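## Task

A flat plastic bar starts held in a pinch between thumb and index finger. Using that hand alone, rotate the bar within the grip until its orientation in the hand matches the two goal pictures, with the end that currently protrudes farther from the pinch pointing the way they show. The hand includes the wrist camera, its bracket and the arm's final link. The task fails if the bar touches anything else or leaves the hand. To finish, keep the bar still and firmly gripped for a moment, with the palm pointing straight down and no hand motor reported as moving, then declare it done.

## Robot and tools

Robot: a single arm ending in a five-fingered right hand with six motors and a wrist camera, cam_wrist (616x616 images). Joint ranges in rad, base to gripper: waist -2.618 to 3.054, shoulder 0.000 to 3.142, elbow 0.000 to 3.142, wrist pitch -1.571 to 1.571, wrist yaw -1.571 to 1.571, wrist roll -2.094 to 2.094. A bracket on the little-finger side of the wrist protrudes and can collide.

Frames. Scene frame: origin on the table surface under the arm base, +z up, +y to the left when facing along +x. The hand point is a spot fixed to the palm, 0.05 m in front of it, where index pad and thumb tip meet in a pinch. Its own axes: +z along straightened fingers, +y outward from the palm, +x across the palm toward the little finger. Palm facing straight down means hand +y points to scene -z. Fingers extend 0.06 to 0.07 m past the point along +z.

execute_actions(actions): actions is a list of actions; each action is a table of up to 15 rows, one row per 1/30 s control step; a short table repeats its final row to fill 15 steps. There is one arm, so each row is one flat list of 14 numbers, all in [-1, 1]:
1-6: dx, dy, dz, rx, ry, rz: an offset (not a pose) from the hand point's measured pose at the start of that action, expressed in the hand point's own axes. Every row is relative to that same start pose, not to the row before. Scale: 1.0 equals 0.6 m for dx-dz and 180 degrees for the rotation vector rx-rz. For the first action of a call the start is the last pose reported in this scene.
7-12: absolute motor targets in this fixed order: little, ring, middle, index, thumb_bend, thumb_turn. -1 means open/straight (thumb_turn: beside the palm), +1 closed/curled (thumb_turn: across the front of the palm). A typical pinch is index +0.22, thumb_bend +0.75, thumb_turn +0.57.
13: force_limit, mapped linearly from about 0 N at -1 to 10 N at +1 fingertip force (15 N for both thumb motors); it only halts closing.
14: speed, from almost zero at -1 to full at +1 (full travel in 0.6 s).
Optionally 6 more numbers in [0, 1] scale each arm joint's position gain, in Joint positions order, and persist. An empty list just returns state and images.

Each step, the commanded pose is clipped to within 70 mm and 16 degrees of the measured one, so large offsets need several actions; afterwards the arm stops at the last clipped pose. Position wins over orientation if both cannot be met. Moves along hand z tend to fall short; the held load can sag and tilt the hand, especially during actions with no arm offset.

move(target, speed, blocking): target is one row in the same 14 (or 20) number layout, offsets taken from the pose in the latest result that reports one. speed is path top speed in m/s, 0.002 to 0.5 (default 0.25); rotation is capped at twice that in rad/s. Path duration 0.5 to 10 s, straight line, short way round; it does not avoid obstacles and the real hand can lag or overshoot. blocking=false returns after 0.5 s; then only wait or stop are accepted until the move reports its end. The result adds a move: line with the ending (done, off_target, moving, held, fault) and limits (paced = pose clipped, held = some steps blocked, after which the arm can jump fast) plus the distance from target.

wait(seconds): 0 to 10; lets time pass holding the last command, returns early if a move ends. stop(): brakes a running move; needs room. zoom_image(camera, region): camera "cam_wrist", region [x0, y0, x1, y1] in pixels from top-left, at most 504 by 504. show_instructions(): shows the reference images. finished_scene(scene): ends the given scene number irreversibly and reports success.

Result lines: end_effector_position (metres) and end_effector_quat_wxyz in the scene frame (can be slightly off at long reach); Hand target = where the controller currently drives the hand point; pose unreachable = clearance check altered or blocked the command; step readings of position, HELD marking a held-back step. hand_measured, hand_stopped_by, hand_load_n give six values in motor order. hand_stopped_by words: moving, target, force, stalled, fault (motor dead for the scene). hand_load_n is fingertip force, positive when pushed open; a lost grip shows as loads near 0. hand_force_limit and hand_speed echo settings.

Grip behaviour: a motor starts only when its target changes by 0.01 or more, then locks when it arrives, hits force_limit, or stalls; a lock holds at least 15 N. To squeeze harder, raise force_limit and send a target further closed than hand_measured; to loosen, send one more open. For gentle closing use speed -0.9 or lower. Resending the same numbers keeps the grip.

Avoid: letting the bar touch anything besides the hand, dropping or slipping it, fast collisions or hard pressing, knocking anything off the table, and finishing with a weak grip or a motor still moving. Watch MOTOR HOT (75 °C) warnings; 90 °C triggers a 10 s arm stop and 100 °C drops the arm, reported as OVER-TEMPERATURE FAULT. Moving smoothly and briefly is preferred.

Each tool is called after "Call:" as a command line: name --argument value for each argument, lists and objects as JSON in quotes; but a table of rows of numbers goes row by row, as --pt "numbers of a row", without its own name.

Reference images:

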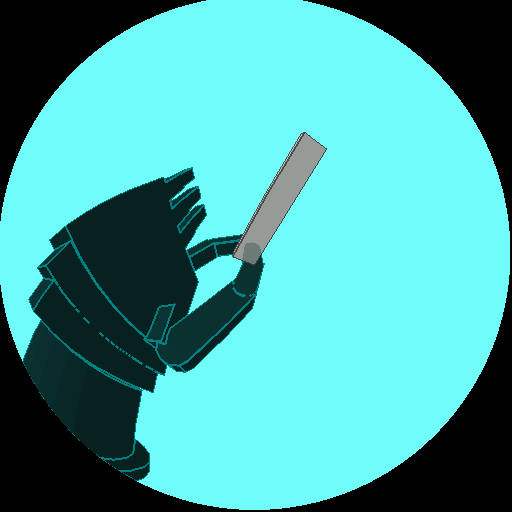

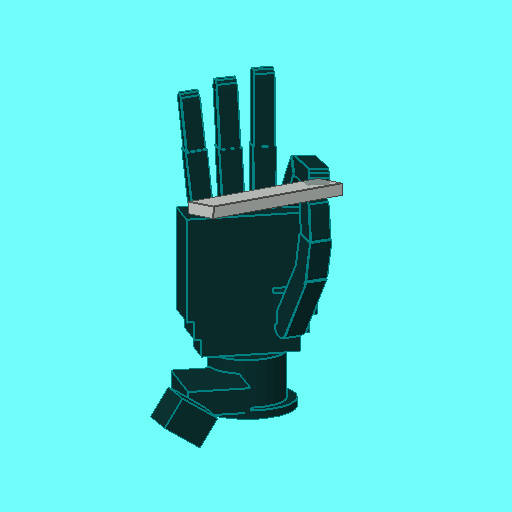

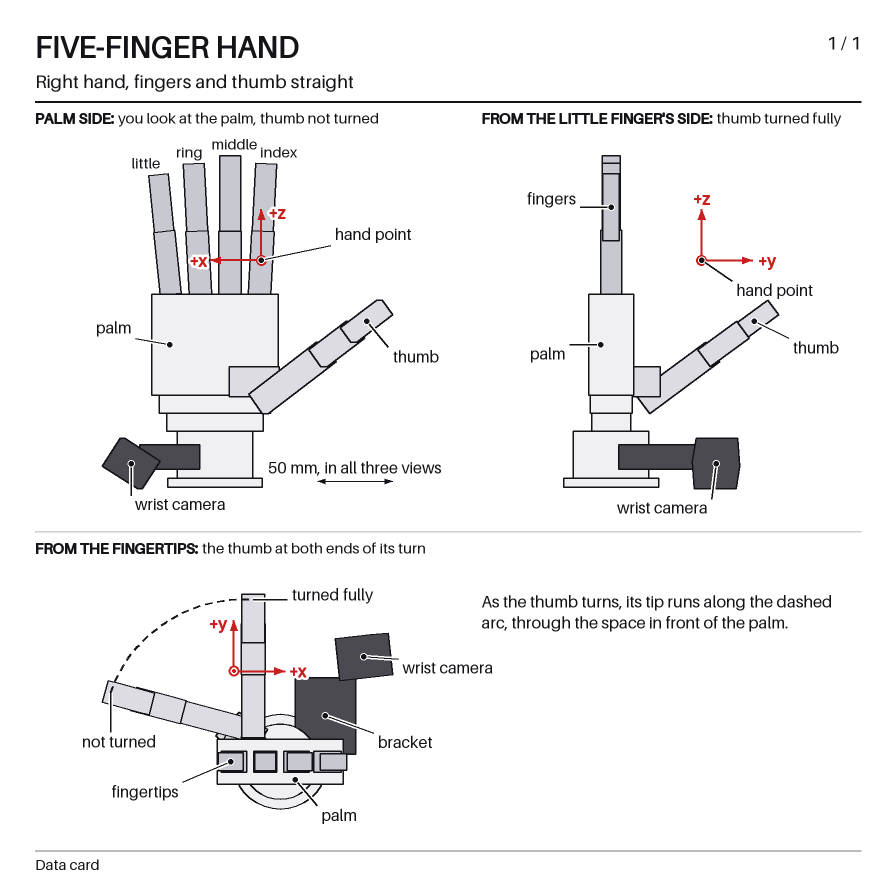

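## Session

Call:
execute_actions --actions '[]'

Scene clock: 0.00 s.
end_effector_position=(+0.3448, +0.0062, +0.4159) hand_measured=(-1.000, -1.000, -1.000, +0.104, +0.750, +0.570) hand_load_n=(+0.0, +0.0, +0.0, +6.5, +1.0, +0.0) hand_stopped_by=(target, target, target, target, target, target) hand_force_limit=0.00 hand_speed=-0.80 end_effector_quat_wxyz=(+0.524, -0.480, +0.480, -0.515)
Joint positions: [-0.164  0.78   0.797  0.054 -0.197  0.022]
Joint velocities: [ 0.007  0.022 -0.007 -0.051 -0.022  0.051]
Hand target: +0.345, +0.006, +0.417; +0.525, -0.479, +0.478, -0.516
Joint stiffness scale: [1. 1. 1. 1. 1. 1.]

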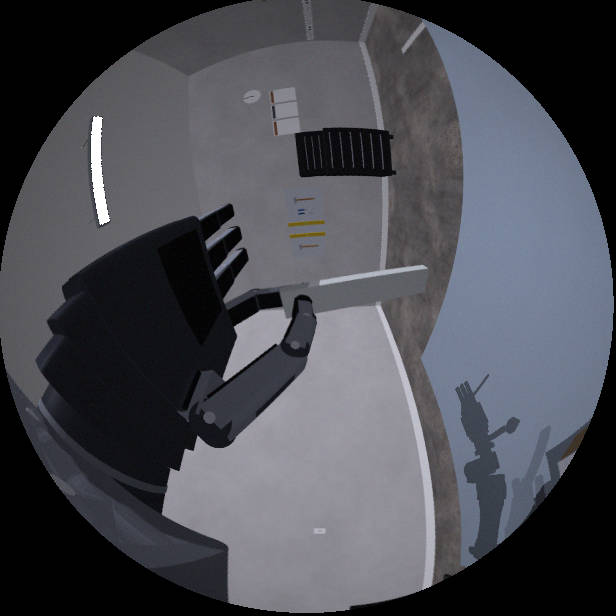

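Call:
move --target '[0,0,0,0,0,0.33,-1,-1,-1,0.11,0.75,0.57,0,-0.9]' --speed 0.3

Call:
execute_actions --actions '[[[0,0,0,0,0,0,-1,-1,-1,0.094,0.75,0.57,0,-0.95]]]'

Scene clock: 12.10 s.
end_effector_position=(+0.3430, +0.0084, +0.4213) hand_measured=(-1.000, -1.000, -1.000, +0.104, +0.750, +0.570) hand_load_n=(+0.0, +0.0, +0.0, +6.5, +1.0, +0.0) hand_stopped_by=(target, target, target, force, target, target) hand_force_limit=0.00 hand_speed=-0.90 end_effector_quat_wxyz=(+0.711, -0.183, +0.652, -0.192)
Joint positions: [-0.374  0.802  0.596  0.287 -0.408  1.064]
Joint velocities: [-0.007 -0.007  0.017 -0.022  0.051  0.037]
Hand target: +0.345, +0.006, +0.416; +0.710, -0.179, +0.655, -0.188
Off the commanded pose: 0.006 m, 1 deg.
Joint stiffness scale: [1. 1. 1. 1. 1. 1.]
move: done

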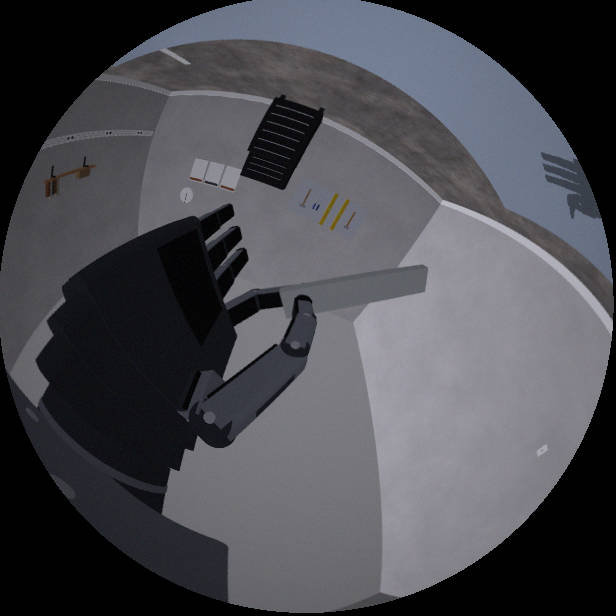

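Scene clock: 12.60 s.
end_effector_position=(+0.3430, +0.0084, +0.4213) hand_measured=(-1.000, -1.000, -1.000, +0.094, +0.750, +0.570) hand_load_n=(+0.0, +0.0, +0.0, +2.5, +1.0, -0.5) hand_stopped_by=(target, target, target, target, target, target) hand_force_limit=0.00 hand_speed=-0.95 end_effector_quat_wxyz=(+0.711, -0.183, +0.652, -0.192)
Joint positions: [-0.374  0.802  0.596  0.287 -0.408  1.064]
Joint velocities: [ 0.012 -0.002 -0.012  0.022 -0.066  0.022]
Hand target: +0.343, +0.008, +0.421; +0.710, -0.183, +0.652, -0.192
Off the commanded pose: 0.000 m, 0 deg.
Joint stiffness scale: [1. 1. 1. 1. 1. 1.]
Step readings (end_effector_position):
0: (+0.3430, +0.0084, +0.4213)
1: (+0.3430, +0.0084, +0.4213)
2: (+0.3430, +0.0084, +0.4213)
4: (+0.3430, +0.0084, +0.4213)
8: (+0.3430, +0.0084, +0.4213)
15: end_effector_position above

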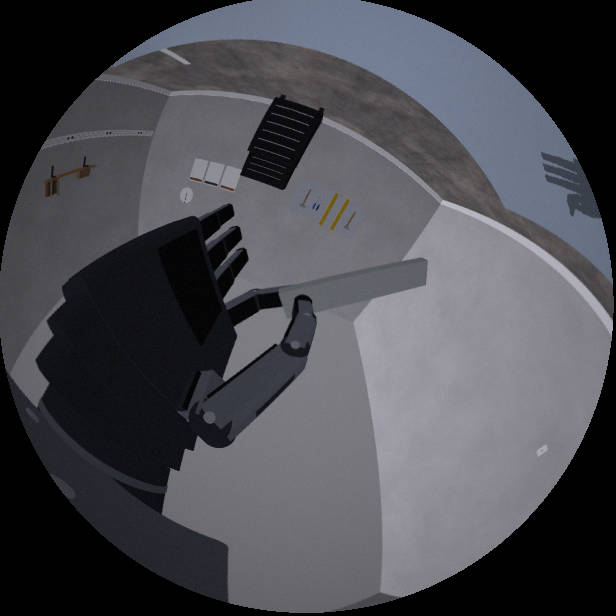

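Call:
move --target '[0,0,0,0,0,0.15,-1,-1,-1,0.094,0.75,0.57,0,-0.95]' --speed 0.15

Scene clock: 19.53 s.
end_effector_position=(+0.3420, +0.0070, +0.4234) hand_measured=(-1.000, -1.000, -1.000, +0.094, +0.750, +0.570) hand_load_n=(+0.0, +0.0, +0.0, +2.5, +0.5, -0.5) hand_stopped_by=(target, target, target, target, target, target) hand_force_limit=0.00 hand_speed=-0.95 end_effector_quat_wxyz=(+0.734, -0.029, +0.678, -0.025)
Joint positions: [-0.349  0.802  0.49   0.385 -0.383  1.52 ]
Joint velocities: [-0.007 -0.002 -0.022 -0.007  0.051  0.051]
Hand target: +0.343, +0.008, +0.421; +0.736, -0.026, +0.677, -0.021
Off the commanded pose: 0.003 m, 1 deg.
Joint stiffness scale: [1. 1. 1. 1. 1. 1.]
move: done

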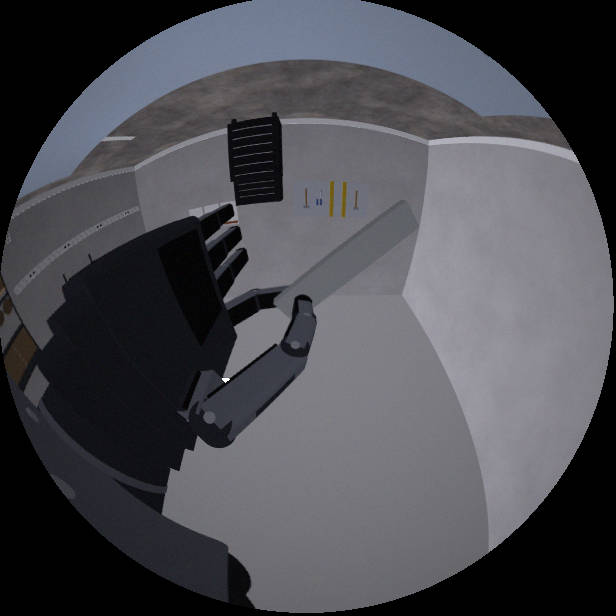

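Call:
move --target '[0,0,0,0,0,0.09,-1,-1,-1,0.094,0.75,0.57,0,-0.95]' --speed 0.1

Scene clock: 29.90 s.
end_effector_position=(+0.3434, +0.0053, +0.4225) hand_measured=(-1.000, -1.000, -1.000, +0.094, +0.750, +0.570) hand_load_n=(+0.0, +0.0, +0.0, +2.5, +0.5, -0.5) hand_stopped_by=(target, target, target, target, target, target) hand_force_limit=0.00 hand_speed=-0.95 end_effector_quat_wxyz=(+0.725, +0.064, +0.681, +0.075)
Joint positions: [-0.3    0.802  0.44   0.419 -0.335  1.785]
Joint velocities: [-0.007  0.012  0.002 -0.095  0.037 -0.007]
Hand target: +0.342, +0.007, +0.423; +0.730, +0.066, +0.676, +0.078
Off the commanded pose: 0.002 m, 1 deg.
Joint stiffness scale: [1. 1. 1. 1. 1. 1.]
move: done

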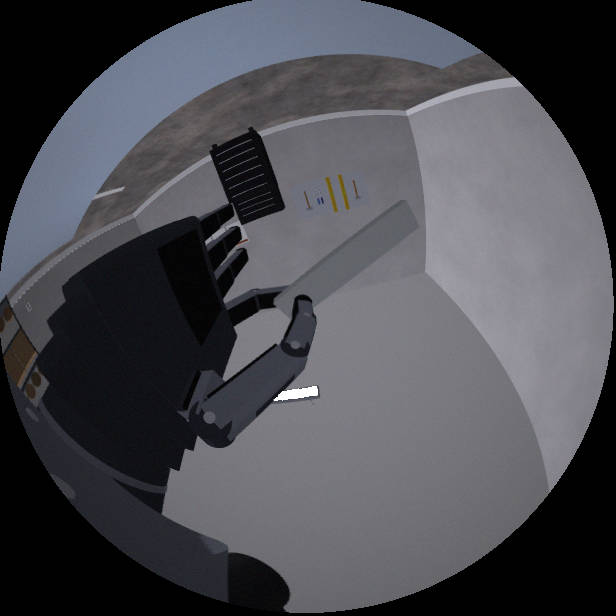

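Call:
move --target '[0,0,0,0,0,-0.12,-1,-1,-1,0.094,0.75,0.57,0,-0.95]' --speed 0.2

Call:
execute_actions --actions '[[[0,0,0,0,0,0,-1,-1,-1,0.11,0.75,0.57,-0.9,-0.97],[0,0,0,0,0,0,-1,-1,-1,0.11,0.75,0.57,-0.9,-0.97],[0,0,0,0,0,0,-1,-1,-1,0.092,0.75,0.57,-0.9,-0.97]],[[0,0,0,0,0,0,-1,-1,-1,0.092,0.75,0.57,-0.9,-0.97]]]'

Scene clock: 43.83 s.
end_effector_position=(+0.3428, +0.0077, +0.4171) hand_measured=(-1.000, -1.000, -1.000, +0.094, +0.750, +0.570) hand_load_n=(+0.0, +0.0, +0.0, +2.5, +0.5, -0.5) hand_stopped_by=(target, target, target, target, target, target) hand_force_limit=0.00 hand_speed=-0.95 end_effector_quat_wxyz=(+0.725, -0.062, +0.684, -0.058)
Joint positions: [-0.36   0.802  0.511  0.343 -0.396  1.42 ]
Joint velocities: [-0.012 -0.022  0.002  0.007  0.022 -0.022]
Hand target: +0.343, +0.005, +0.423; +0.727, -0.065, +0.681, -0.062
Off the commanded pose: 0.006 m, 1 deg.
Joint stiffness scale: [1. 1. 1. 1. 1. 1.]
move: done

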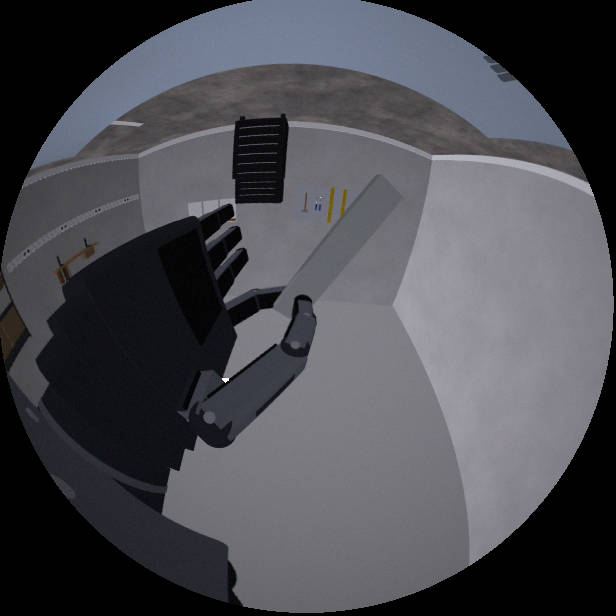

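Scene clock: 44.83 s.
end_effector_position=(+0.3428, +0.0077, +0.4171) hand_measured=(-1.000, -1.000, -1.000, +0.092, +0.750, +0.570) hand_load_n=(+0.0, +0.0, +0.0, +2.0, +0.5, -0.5) hand_stopped_by=(target, target, target, force, target, target) hand_force_limit=-0.90 hand_speed=-0.97 end_effector_quat_wxyz=(+0.725, -0.062, +0.684, -0.058)
Joint positions: [-0.36   0.802  0.511  0.343 -0.396  1.42 ]
Joint velocities: [-0.002 -0.002  0.012 -0.022  0.037 -0.022]
Hand target: +0.343, +0.008, +0.417; +0.725, -0.062, +0.684, -0.058
Off the commanded pose: 0.000 m, 0 deg.
Joint stiffness scale: [1. 1. 1. 1. 1. 1.]
Step readings (end_effector_position; steps 1 to 15: 1st action; 16 to 30: 2nd action):
0: (+0.3428, +0.0077, +0.4171)
1: (+0.3428, +0.0077, +0.4171)
2: (+0.3428, +0.0077, +0.4171)
4: (+0.3428, +0.0077, +0.4171)
8: (+0.3428, +0.0077, +0.4171)
15: (+0.3428, +0.0077, +0.4171)
16: (+0.3428, +0.0077, +0.4171)
17: (+0.3428, +0.0077, +0.4171)
19: (+0.3428, +0.0077, +0.4171)
23: (+0.3428, +0.0077, +0.4171)
30: end_effector_position above

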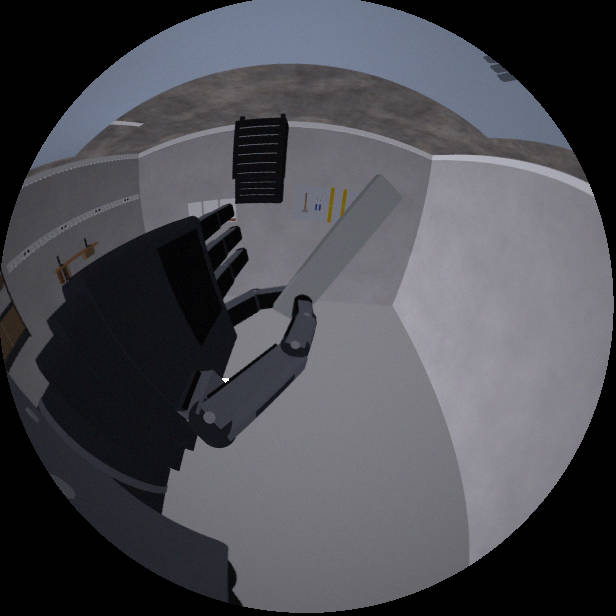

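Needs about 9° more.

Call:
move --target '[0,0,0,0,0,0.1,-1,-1,-1,0.092,0.75,0.57,-0.9,-0.97]' --speed 0.15

Call:
wait --seconds 2

Scene clock: 49.80 s.
end_effector_position=(+0.3441, +0.0058, +0.4162) hand_measured=(-1.000, -1.000, -1.000, +0.092, +0.750, +0.570) hand_load_n=(+0.0, +0.0, +0.0, +2.0, +0.5, -0.5) hand_stopped_by=(target, target, target, force, target, target) hand_force_limit=-0.90 hand_speed=-0.97 end_effector_quat_wxyz=(+0.720, +0.043, +0.691, +0.053)
Joint positions: [-0.315  0.802  0.45   0.386 -0.351  1.719]
Joint velocities: [ 0.022  0.007  0.002  0.037 -0.022  0.051]
Hand target: +0.343, +0.008, +0.417; +0.725, +0.045, +0.685, +0.056
Off the commanded pose: 0.002 m, 1 deg.
Joint stiffness scale: [1. 1. 1. 1. 1. 1.]
move: done

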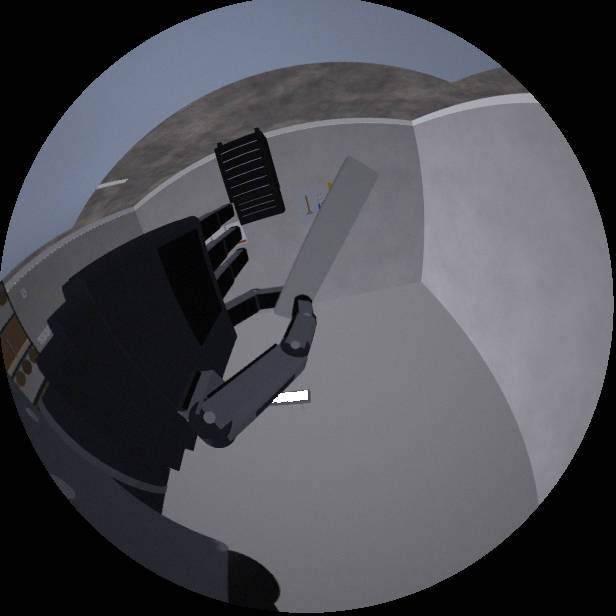

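Scene clock: 51.80 s.
end_effector_position=(+0.3441, +0.0055, +0.4166) hand_measured=(-1.000, -1.000, -1.000, +0.092, +0.750, +0.570) hand_load_n=(+0.0, +0.0, +0.0, +2.0, +0.5, -0.5) hand_stopped_by=(target, target, target, force, target, target) hand_force_limit=-0.90 hand_speed=-0.97 end_effector_quat_wxyz=(+0.720, +0.045, +0.690, +0.053)
Joint positions: [-0.315  0.802  0.45   0.388 -0.35   1.721]
Joint velocities: [ 0.002  0.002 -0.027 -0.037 -0.022  0.007]
Hand target: +0.343, +0.008, +0.417; +0.725, +0.046, +0.685, +0.056
Off the commanded pose: 0.003 m, 1 deg.
Joint stiffness scale: [1. 1. 1. 1. 1. 1.]
wait: 2.00 s; at rest by 0.17 s

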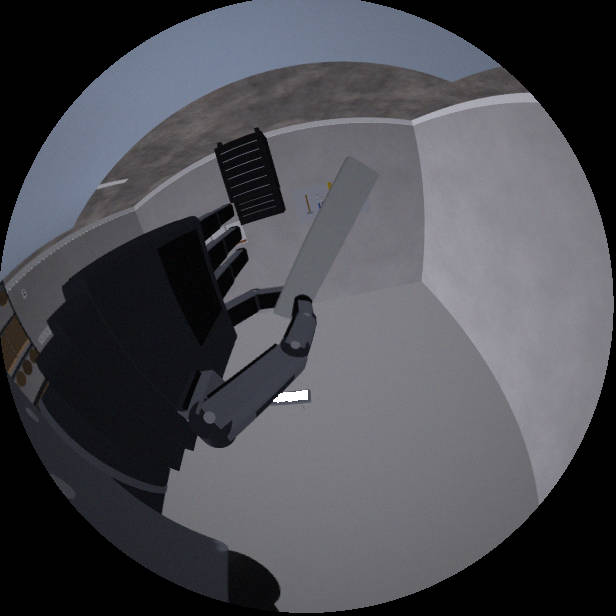

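Within about 4°.

Call:
execute_actions --actions '[[[0,0,0,0,0,0,-1,-1,-1,0.2,0.75,0.57,0.4,-0.93]]]'

Call:
move --target '[0,0,0,0,0,-0.545,-1,-1,-1,0.2,0.75,0.57,0.4,-0.93]' --speed 0.3

Scene clock: 57.70 s.
end_effector_position=(+0.3441, +0.0055, +0.4166) hand_measured=(-1.000, -1.000, -1.000, +0.104, +0.750, +0.570) hand_load_n=(+0.0, +0.0, +0.0, +7.0, +1.0, -0.5) hand_stopped_by=(target, target, target, force, target, target) hand_force_limit=0.40 hand_speed=-0.93 end_effector_quat_wxyz=(+0.720, +0.045, +0.690, +0.053)
Joint positions: [-0.315  0.802  0.45   0.388 -0.35   1.721]
Joint velocities: [-0.022 -0.007 -0.007 -0.037  0.051  0.007]
Hand target: +0.344, +0.005, +0.417; +0.720, +0.045, +0.690, +0.053
Off the commanded pose: 0.000 m, 0 deg.
Joint stiffness scale: [1. 1. 1. 1. 1. 1.]
Step readings (end_effector_position):
0: (+0.3441, +0.0055, +0.4166)
1: (+0.3441, +0.0055, +0.4166)
2: (+0.3441, +0.0055, +0.4166)
4: (+0.3441, +0.0055, +0.4166)
8: (+0.3441, +0.0055, +0.4166)
15: end_effector_position above

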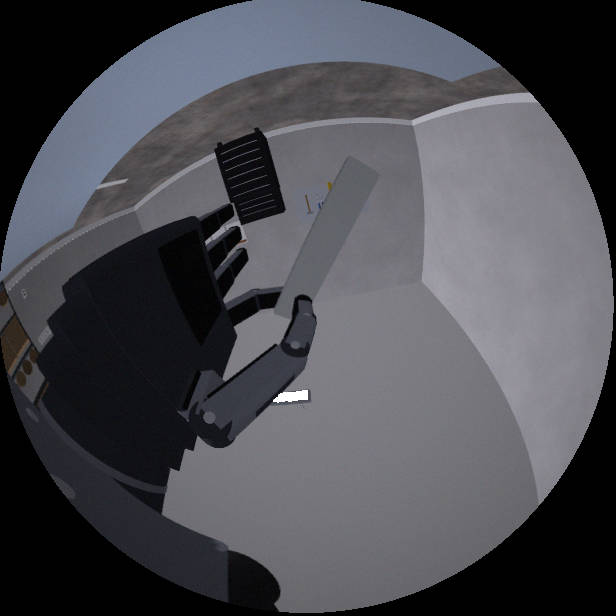

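Scene clock: 61.23 s.
end_effector_position=(+0.3455, +0.0050, +0.4059) hand_measured=(-1.000, -1.000, -1.000, +0.104, +0.750, +0.570) hand_load_n=(+0.0, +0.0, +0.0, +7.0, +1.0, -0.5) hand_stopped_by=(target, target, target, force, target, target) hand_force_limit=0.40 hand_speed=-0.93 end_effector_quat_wxyz=(+0.510, -0.494, +0.494, -0.501)
Joint positions: [-0.17   0.802  0.825 -0.011 -0.206  0.012]
Joint velocities: [ 0.002  0.007  0.002 -0.066  0.007 -0.066]
Hand target: +0.344, +0.006, +0.416; +0.512, -0.492, +0.486, -0.509
Off the commanded pose: 0.011 m, 1 deg.
Joint stiffness scale: [1. 1. 1. 1. 1. 1.]
move: off_target

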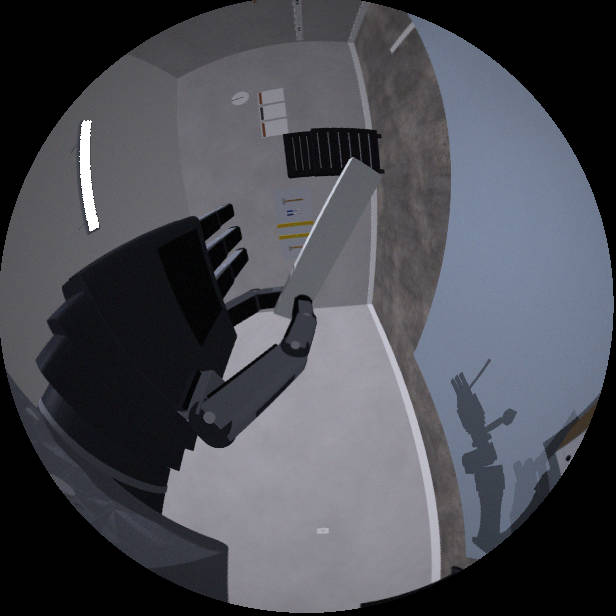

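Call:
finished_scene --scene 1

The scene is finished: the task was done.


## Next scene

A flat steel bar starts held in a pinch between thumb and index finger. Using that hand alone, rotate the bar within the grip until its orientation in the hand matches the two goal pictures, with the end that currently protrudes farther from the pinch pointing the way they show. The hand includes the wrist camera, its bracket and the arm's final link. The task fails if the bar touches anything else or leaves the hand. To finish, keep the bar still and firmly gripped for a moment, with the palm pointing straight down and no hand motor reported as moving, then declare it done.

Call:
show_instructions

Call:
execute_actions --actions '[]'

Reference images for this scene: goal picture from the wrist camera place, goal picture looking into the palm, FIVE-FINGER HAND page 1.

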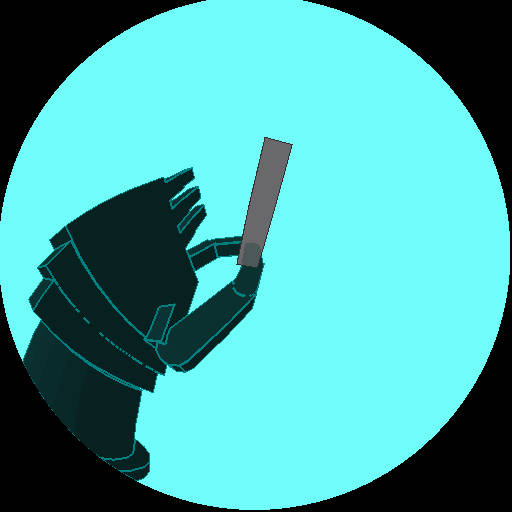

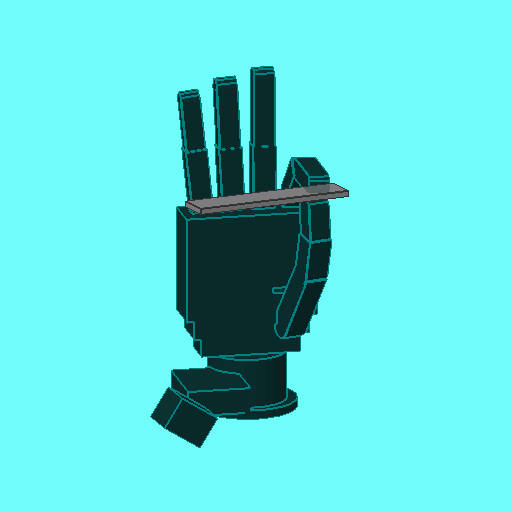

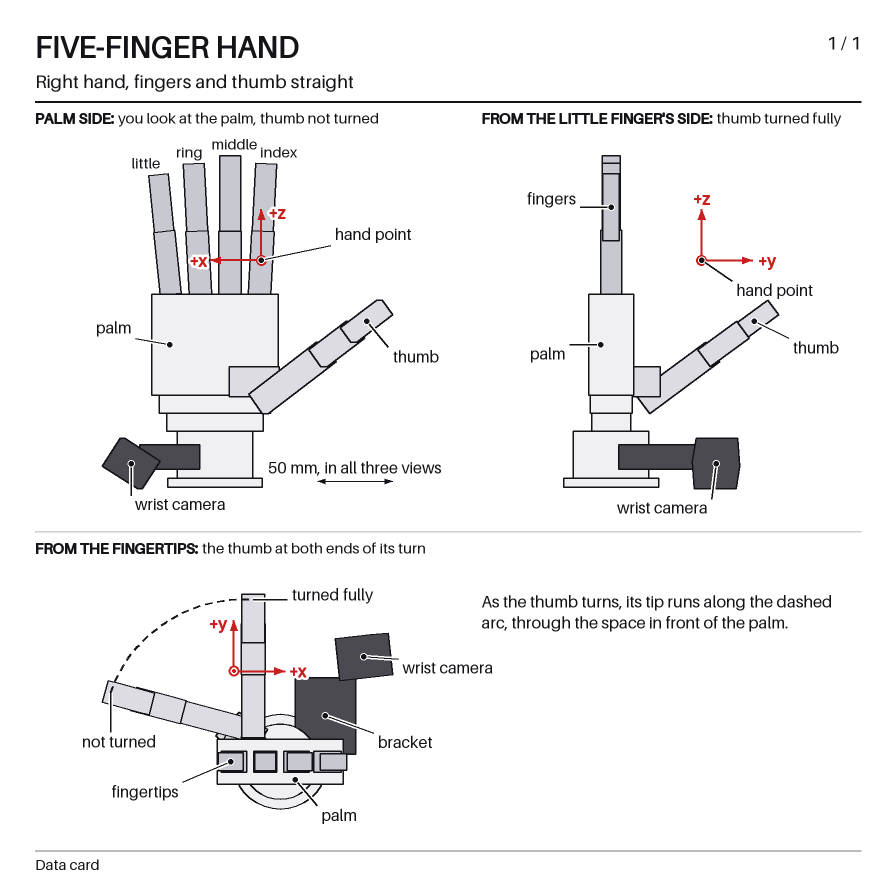

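Scene clock: 0.00 s.
end_effector_position=(+0.3452, -0.0053, +0.3886) hand_measured=(-1.000, -1.000, -1.000, +0.168, +0.750, +0.570) hand_load_n=(+0.0, +0.0, +0.0, +7.0, +0.5, -0.5) hand_stopped_by=(target, target, target, target, target, target) hand_force_limit=0.00 hand_speed=-0.80 end_effector_quat_wxyz=(+0.497, -0.483, +0.515, -0.504)
Joint positions: [-0.179  0.786  0.769  0.01  -0.166  0.023]
Joint velocities: [-0.017 -0.012  0.002  0.022  0.051  0.022]
Hand target: +0.345, -0.005, +0.388; +0.497, -0.483, +0.515, -0.504
Joint stiffness scale: [1. 1. 1. 1. 1. 1.]

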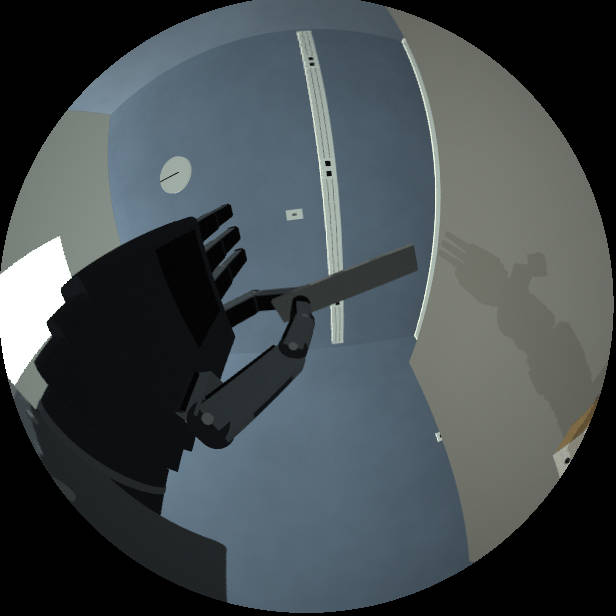

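Loosen moderately first, then roll slowly.

Call:
move --target '[0,0,0,0,0,0.47,-1,-1,-1,0.158,0.75,0.57,-0.9,-0.95]' --speed 0.2

Call:
wait --seconds 2

Scene clock: 9.83 s.
end_effector_position=(+0.3424, -0.0068, +0.3932) hand_measured=(-1.000, -1.000, -1.000, +0.158, +0.750, +0.570) hand_load_n=(+0.0, +0.0, +0.0, +2.5, +0.5, -0.5) hand_stopped_by=(target, target, target, force, target, target) hand_force_limit=-0.90 hand_speed=-0.95 end_effector_quat_wxyz=(+0.707, -0.015, +0.705, -0.044)
Joint positions: [-0.385  0.786  0.448  0.332 -0.37   1.486]
Joint velocities: [ 0.002  0.007  0.007  0.051 -0.022 -0.007]
Hand target: +0.345, -0.006, +0.389; +0.707, -0.010, +0.706, -0.038
Off the commanded pose: 0.006 m, 1 deg.
Joint stiffness scale: [1. 1. 1. 1. 1. 1.]
move: done

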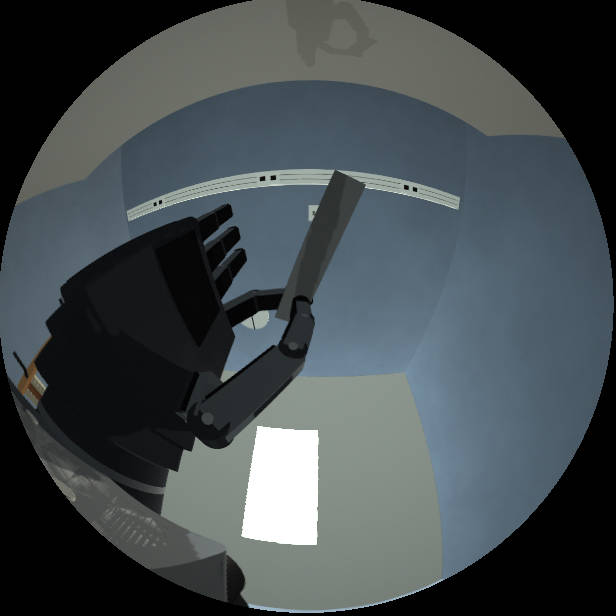

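Scene clock: 11.83 s.
end_effector_position=(+0.3424, -0.0069, +0.3936) hand_measured=(-1.000, -1.000, -1.000, +0.158, +0.750, +0.570) hand_load_n=(+0.0, +0.0, +0.0, +2.5, +0.5, -0.5) hand_stopped_by=(target, target, target, force, target, target) hand_force_limit=-0.90 hand_speed=-0.95 end_effector_quat_wxyz=(+0.708, -0.014, +0.705, -0.043)
Joint positions: [-0.385  0.786  0.448  0.333 -0.37   1.487]
Joint velocities: [-0.007 -0.007 -0.002  0.007 -0.139 -0.007]
Hand target: +0.345, -0.006, +0.389; +0.707, -0.010, +0.706, -0.038
Off the commanded pose: 0.006 m, 1 deg.
Joint stiffness scale: [1. 1. 1. 1. 1. 1.]
wait: 2.00 s; at rest by 0.17 s

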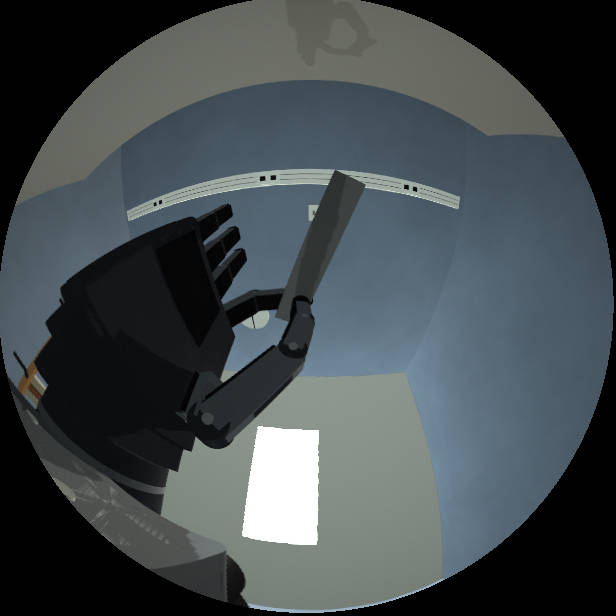

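Call:
move --target '[0,0,0,0,0,0.065,-1,-1,-1,0.158,0.75,0.57,-0.9,-0.95]' --speed 0.15

Call:
wait --seconds 2

Scene clock: 16.87 s.
end_effector_position=(+0.3437, -0.0090, +0.3911) hand_measured=(-1.000, -1.000, -1.000, +0.158, +0.750, +0.570) hand_load_n=(+0.0, +0.0, +0.0, +2.5, +0.5, -0.5) hand_stopped_by=(target, target, target, force, target, target) hand_force_limit=-0.90 hand_speed=-0.95 end_effector_quat_wxyz=(+0.701, +0.057, +0.710, +0.026)
Joint positions: [-0.357  0.786  0.414  0.345 -0.341  1.678]
Joint velocities: [ 0.012  0.022 -0.007  0.022  0.037  0.037]
Hand target: +0.342, -0.007, +0.394; +0.708, +0.058, +0.703, +0.029
Off the commanded pose: 0.003 m, 1 deg.
Joint stiffness scale: [1. 1. 1. 1. 1. 1.]
move: done

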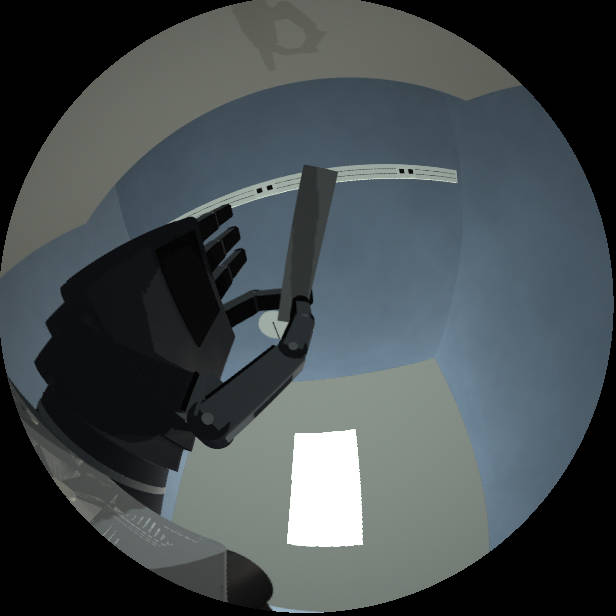

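Scene clock: 18.87 s.
end_effector_position=(+0.3437, -0.0092, +0.3915) hand_measured=(-1.000, -1.000, -1.000, +0.158, +0.750, +0.570) hand_load_n=(+0.0, +0.0, +0.0, +2.5, +0.5, -0.5) hand_stopped_by=(target, target, target, force, target, target) hand_force_limit=-0.90 hand_speed=-0.95 end_effector_quat_wxyz=(+0.701, +0.058, +0.710, +0.027)
Joint positions: [-0.357  0.786  0.414  0.346 -0.34   1.68 ]
Joint velocities: [-0.007 -0.002  0.007 -0.007  0.007 -0.037]
Hand target: +0.342, -0.007, +0.394; +0.708, +0.058, +0.703, +0.029
Off the commanded pose: 0.003 m, 1 deg.
Joint stiffness scale: [1. 1. 1. 1. 1. 1.]
wait: 2.00 s; at rest by 0.17 s

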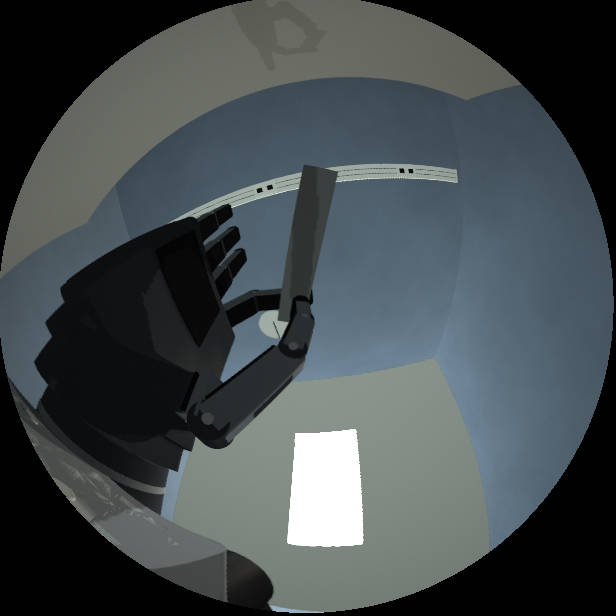

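Call:
execute_actions --actions '[[[0,0,0,0,0,0,-1,-1,-1,0.3,0.75,0.57,1,-0.9]]]'

Call:
move --target '[0,0,0,0,0,-0.54,-1,-1,-1,0.3,0.75,0.57,1,-0.9]' --speed 0.2

Call:
wait --seconds 2

Scene clock: 30.00 s.
end_effector_position=(+0.3437, -0.0093, +0.3915) hand_measured=(-1.000, -1.000, -1.000, +0.174, +0.750, +0.570) hand_load_n=(+0.0, +0.0, +0.0, +9.5, +1.0, -1.0) hand_stopped_by=(target, target, target, force, target, target) hand_force_limit=1.00 hand_speed=-0.90 end_effector_quat_wxyz=(+0.701, +0.058, +0.710, +0.027)
Joint positions: [-0.357  0.786  0.414  0.346 -0.34   1.68 ]
Joint velocities: [ 0.002  0.037 -0.002 -0.022  0.037 -0.022]
Hand target: +0.344, -0.009, +0.391; +0.701, +0.058, +0.710, +0.027
Off the commanded pose: 0.000 m, 0 deg.
Joint stiffness scale: [1. 1. 1. 1. 1. 1.]
Step readings (end_effector_position):
0: (+0.3437, -0.0093, +0.3915)
1: (+0.3437, -0.0093, +0.3915)
2: (+0.3437, -0.0093, +0.3915)
4: (+0.3437, -0.0093, +0.3915)
8: (+0.3437, -0.0093, +0.3915)
15: end_effector_position above

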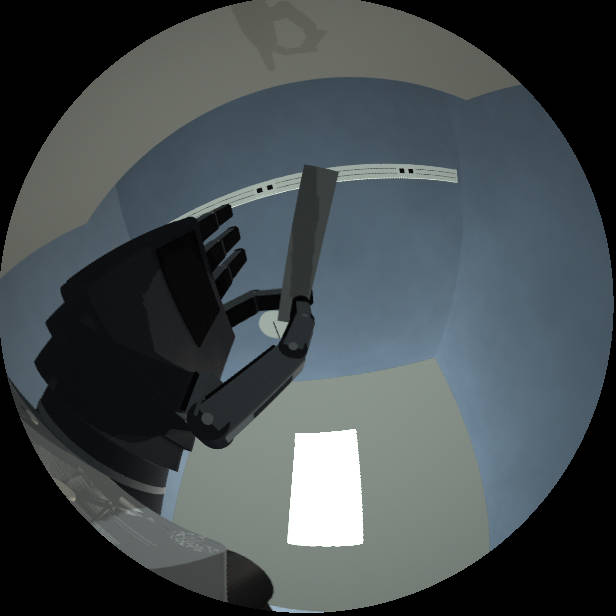

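Scene clock: 34.80 s.
end_effector_position=(+0.3419, -0.0092, +0.3848) hand_measured=(-1.000, -1.000, -1.000, +0.174, +0.750, +0.570) hand_load_n=(+0.0, +0.0, +0.0, +9.5, +1.5, -0.5) hand_stopped_by=(target, target, target, force, target, target) hand_force_limit=1.00 hand_speed=-0.90 end_effector_quat_wxyz=(+0.484, -0.494, +0.518, -0.503)
Joint positions: [-0.195  0.786  0.788 -0.037 -0.178 -0.003]
Joint velocities: [-0.017 -0.012  0.007  0.022  0.051  0.022]
Hand target: +0.344, -0.008, +0.391; +0.484, -0.495, +0.513, -0.508
Off the commanded pose: 0.007 m, 1 deg.
Joint stiffness scale: [1. 1. 1. 1. 1. 1.]
move: done

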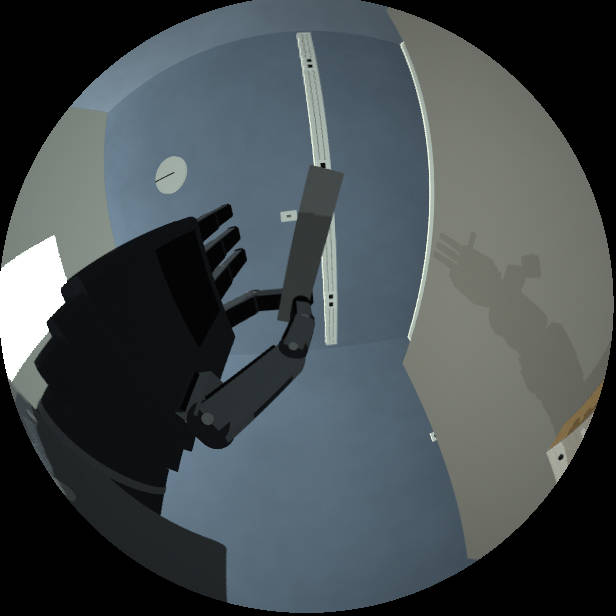

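Scene clock: 36.80 s.
end_effector_position=(+0.3419, -0.0097, +0.3846) hand_measured=(-1.000, -1.000, -1.000, +0.174, +0.750, +0.570) hand_load_n=(+0.0, +0.0, +0.0, +9.5, +1.5, -0.5) hand_stopped_by=(target, target, target, force, target, target) hand_force_limit=1.00 hand_speed=-0.90 end_effector_quat_wxyz=(+0.483, -0.494, +0.518, -0.504)
Joint positions: [-0.195  0.786  0.788 -0.037 -0.176 -0.005]
Joint velocities: [ 0.017  0.007  0.002  0.037  0.022 -0.037]
Hand target: +0.344, -0.008, +0.391; +0.484, -0.494, +0.513, -0.509
Off the commanded pose: 0.007 m, 1 deg.
Joint stiffness scale: [1. 1. 1. 1. 1. 1.]
wait: 2.00 s; at rest by 0.17 s

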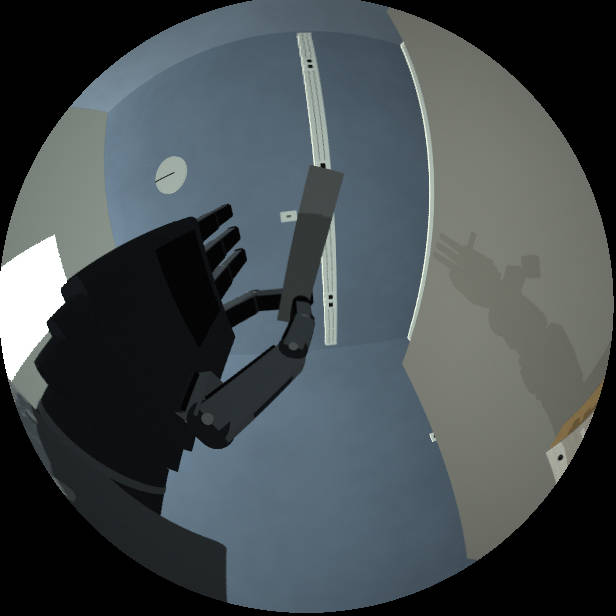

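Call:
finished_scene --scene 2

The scene is finished: the task was done.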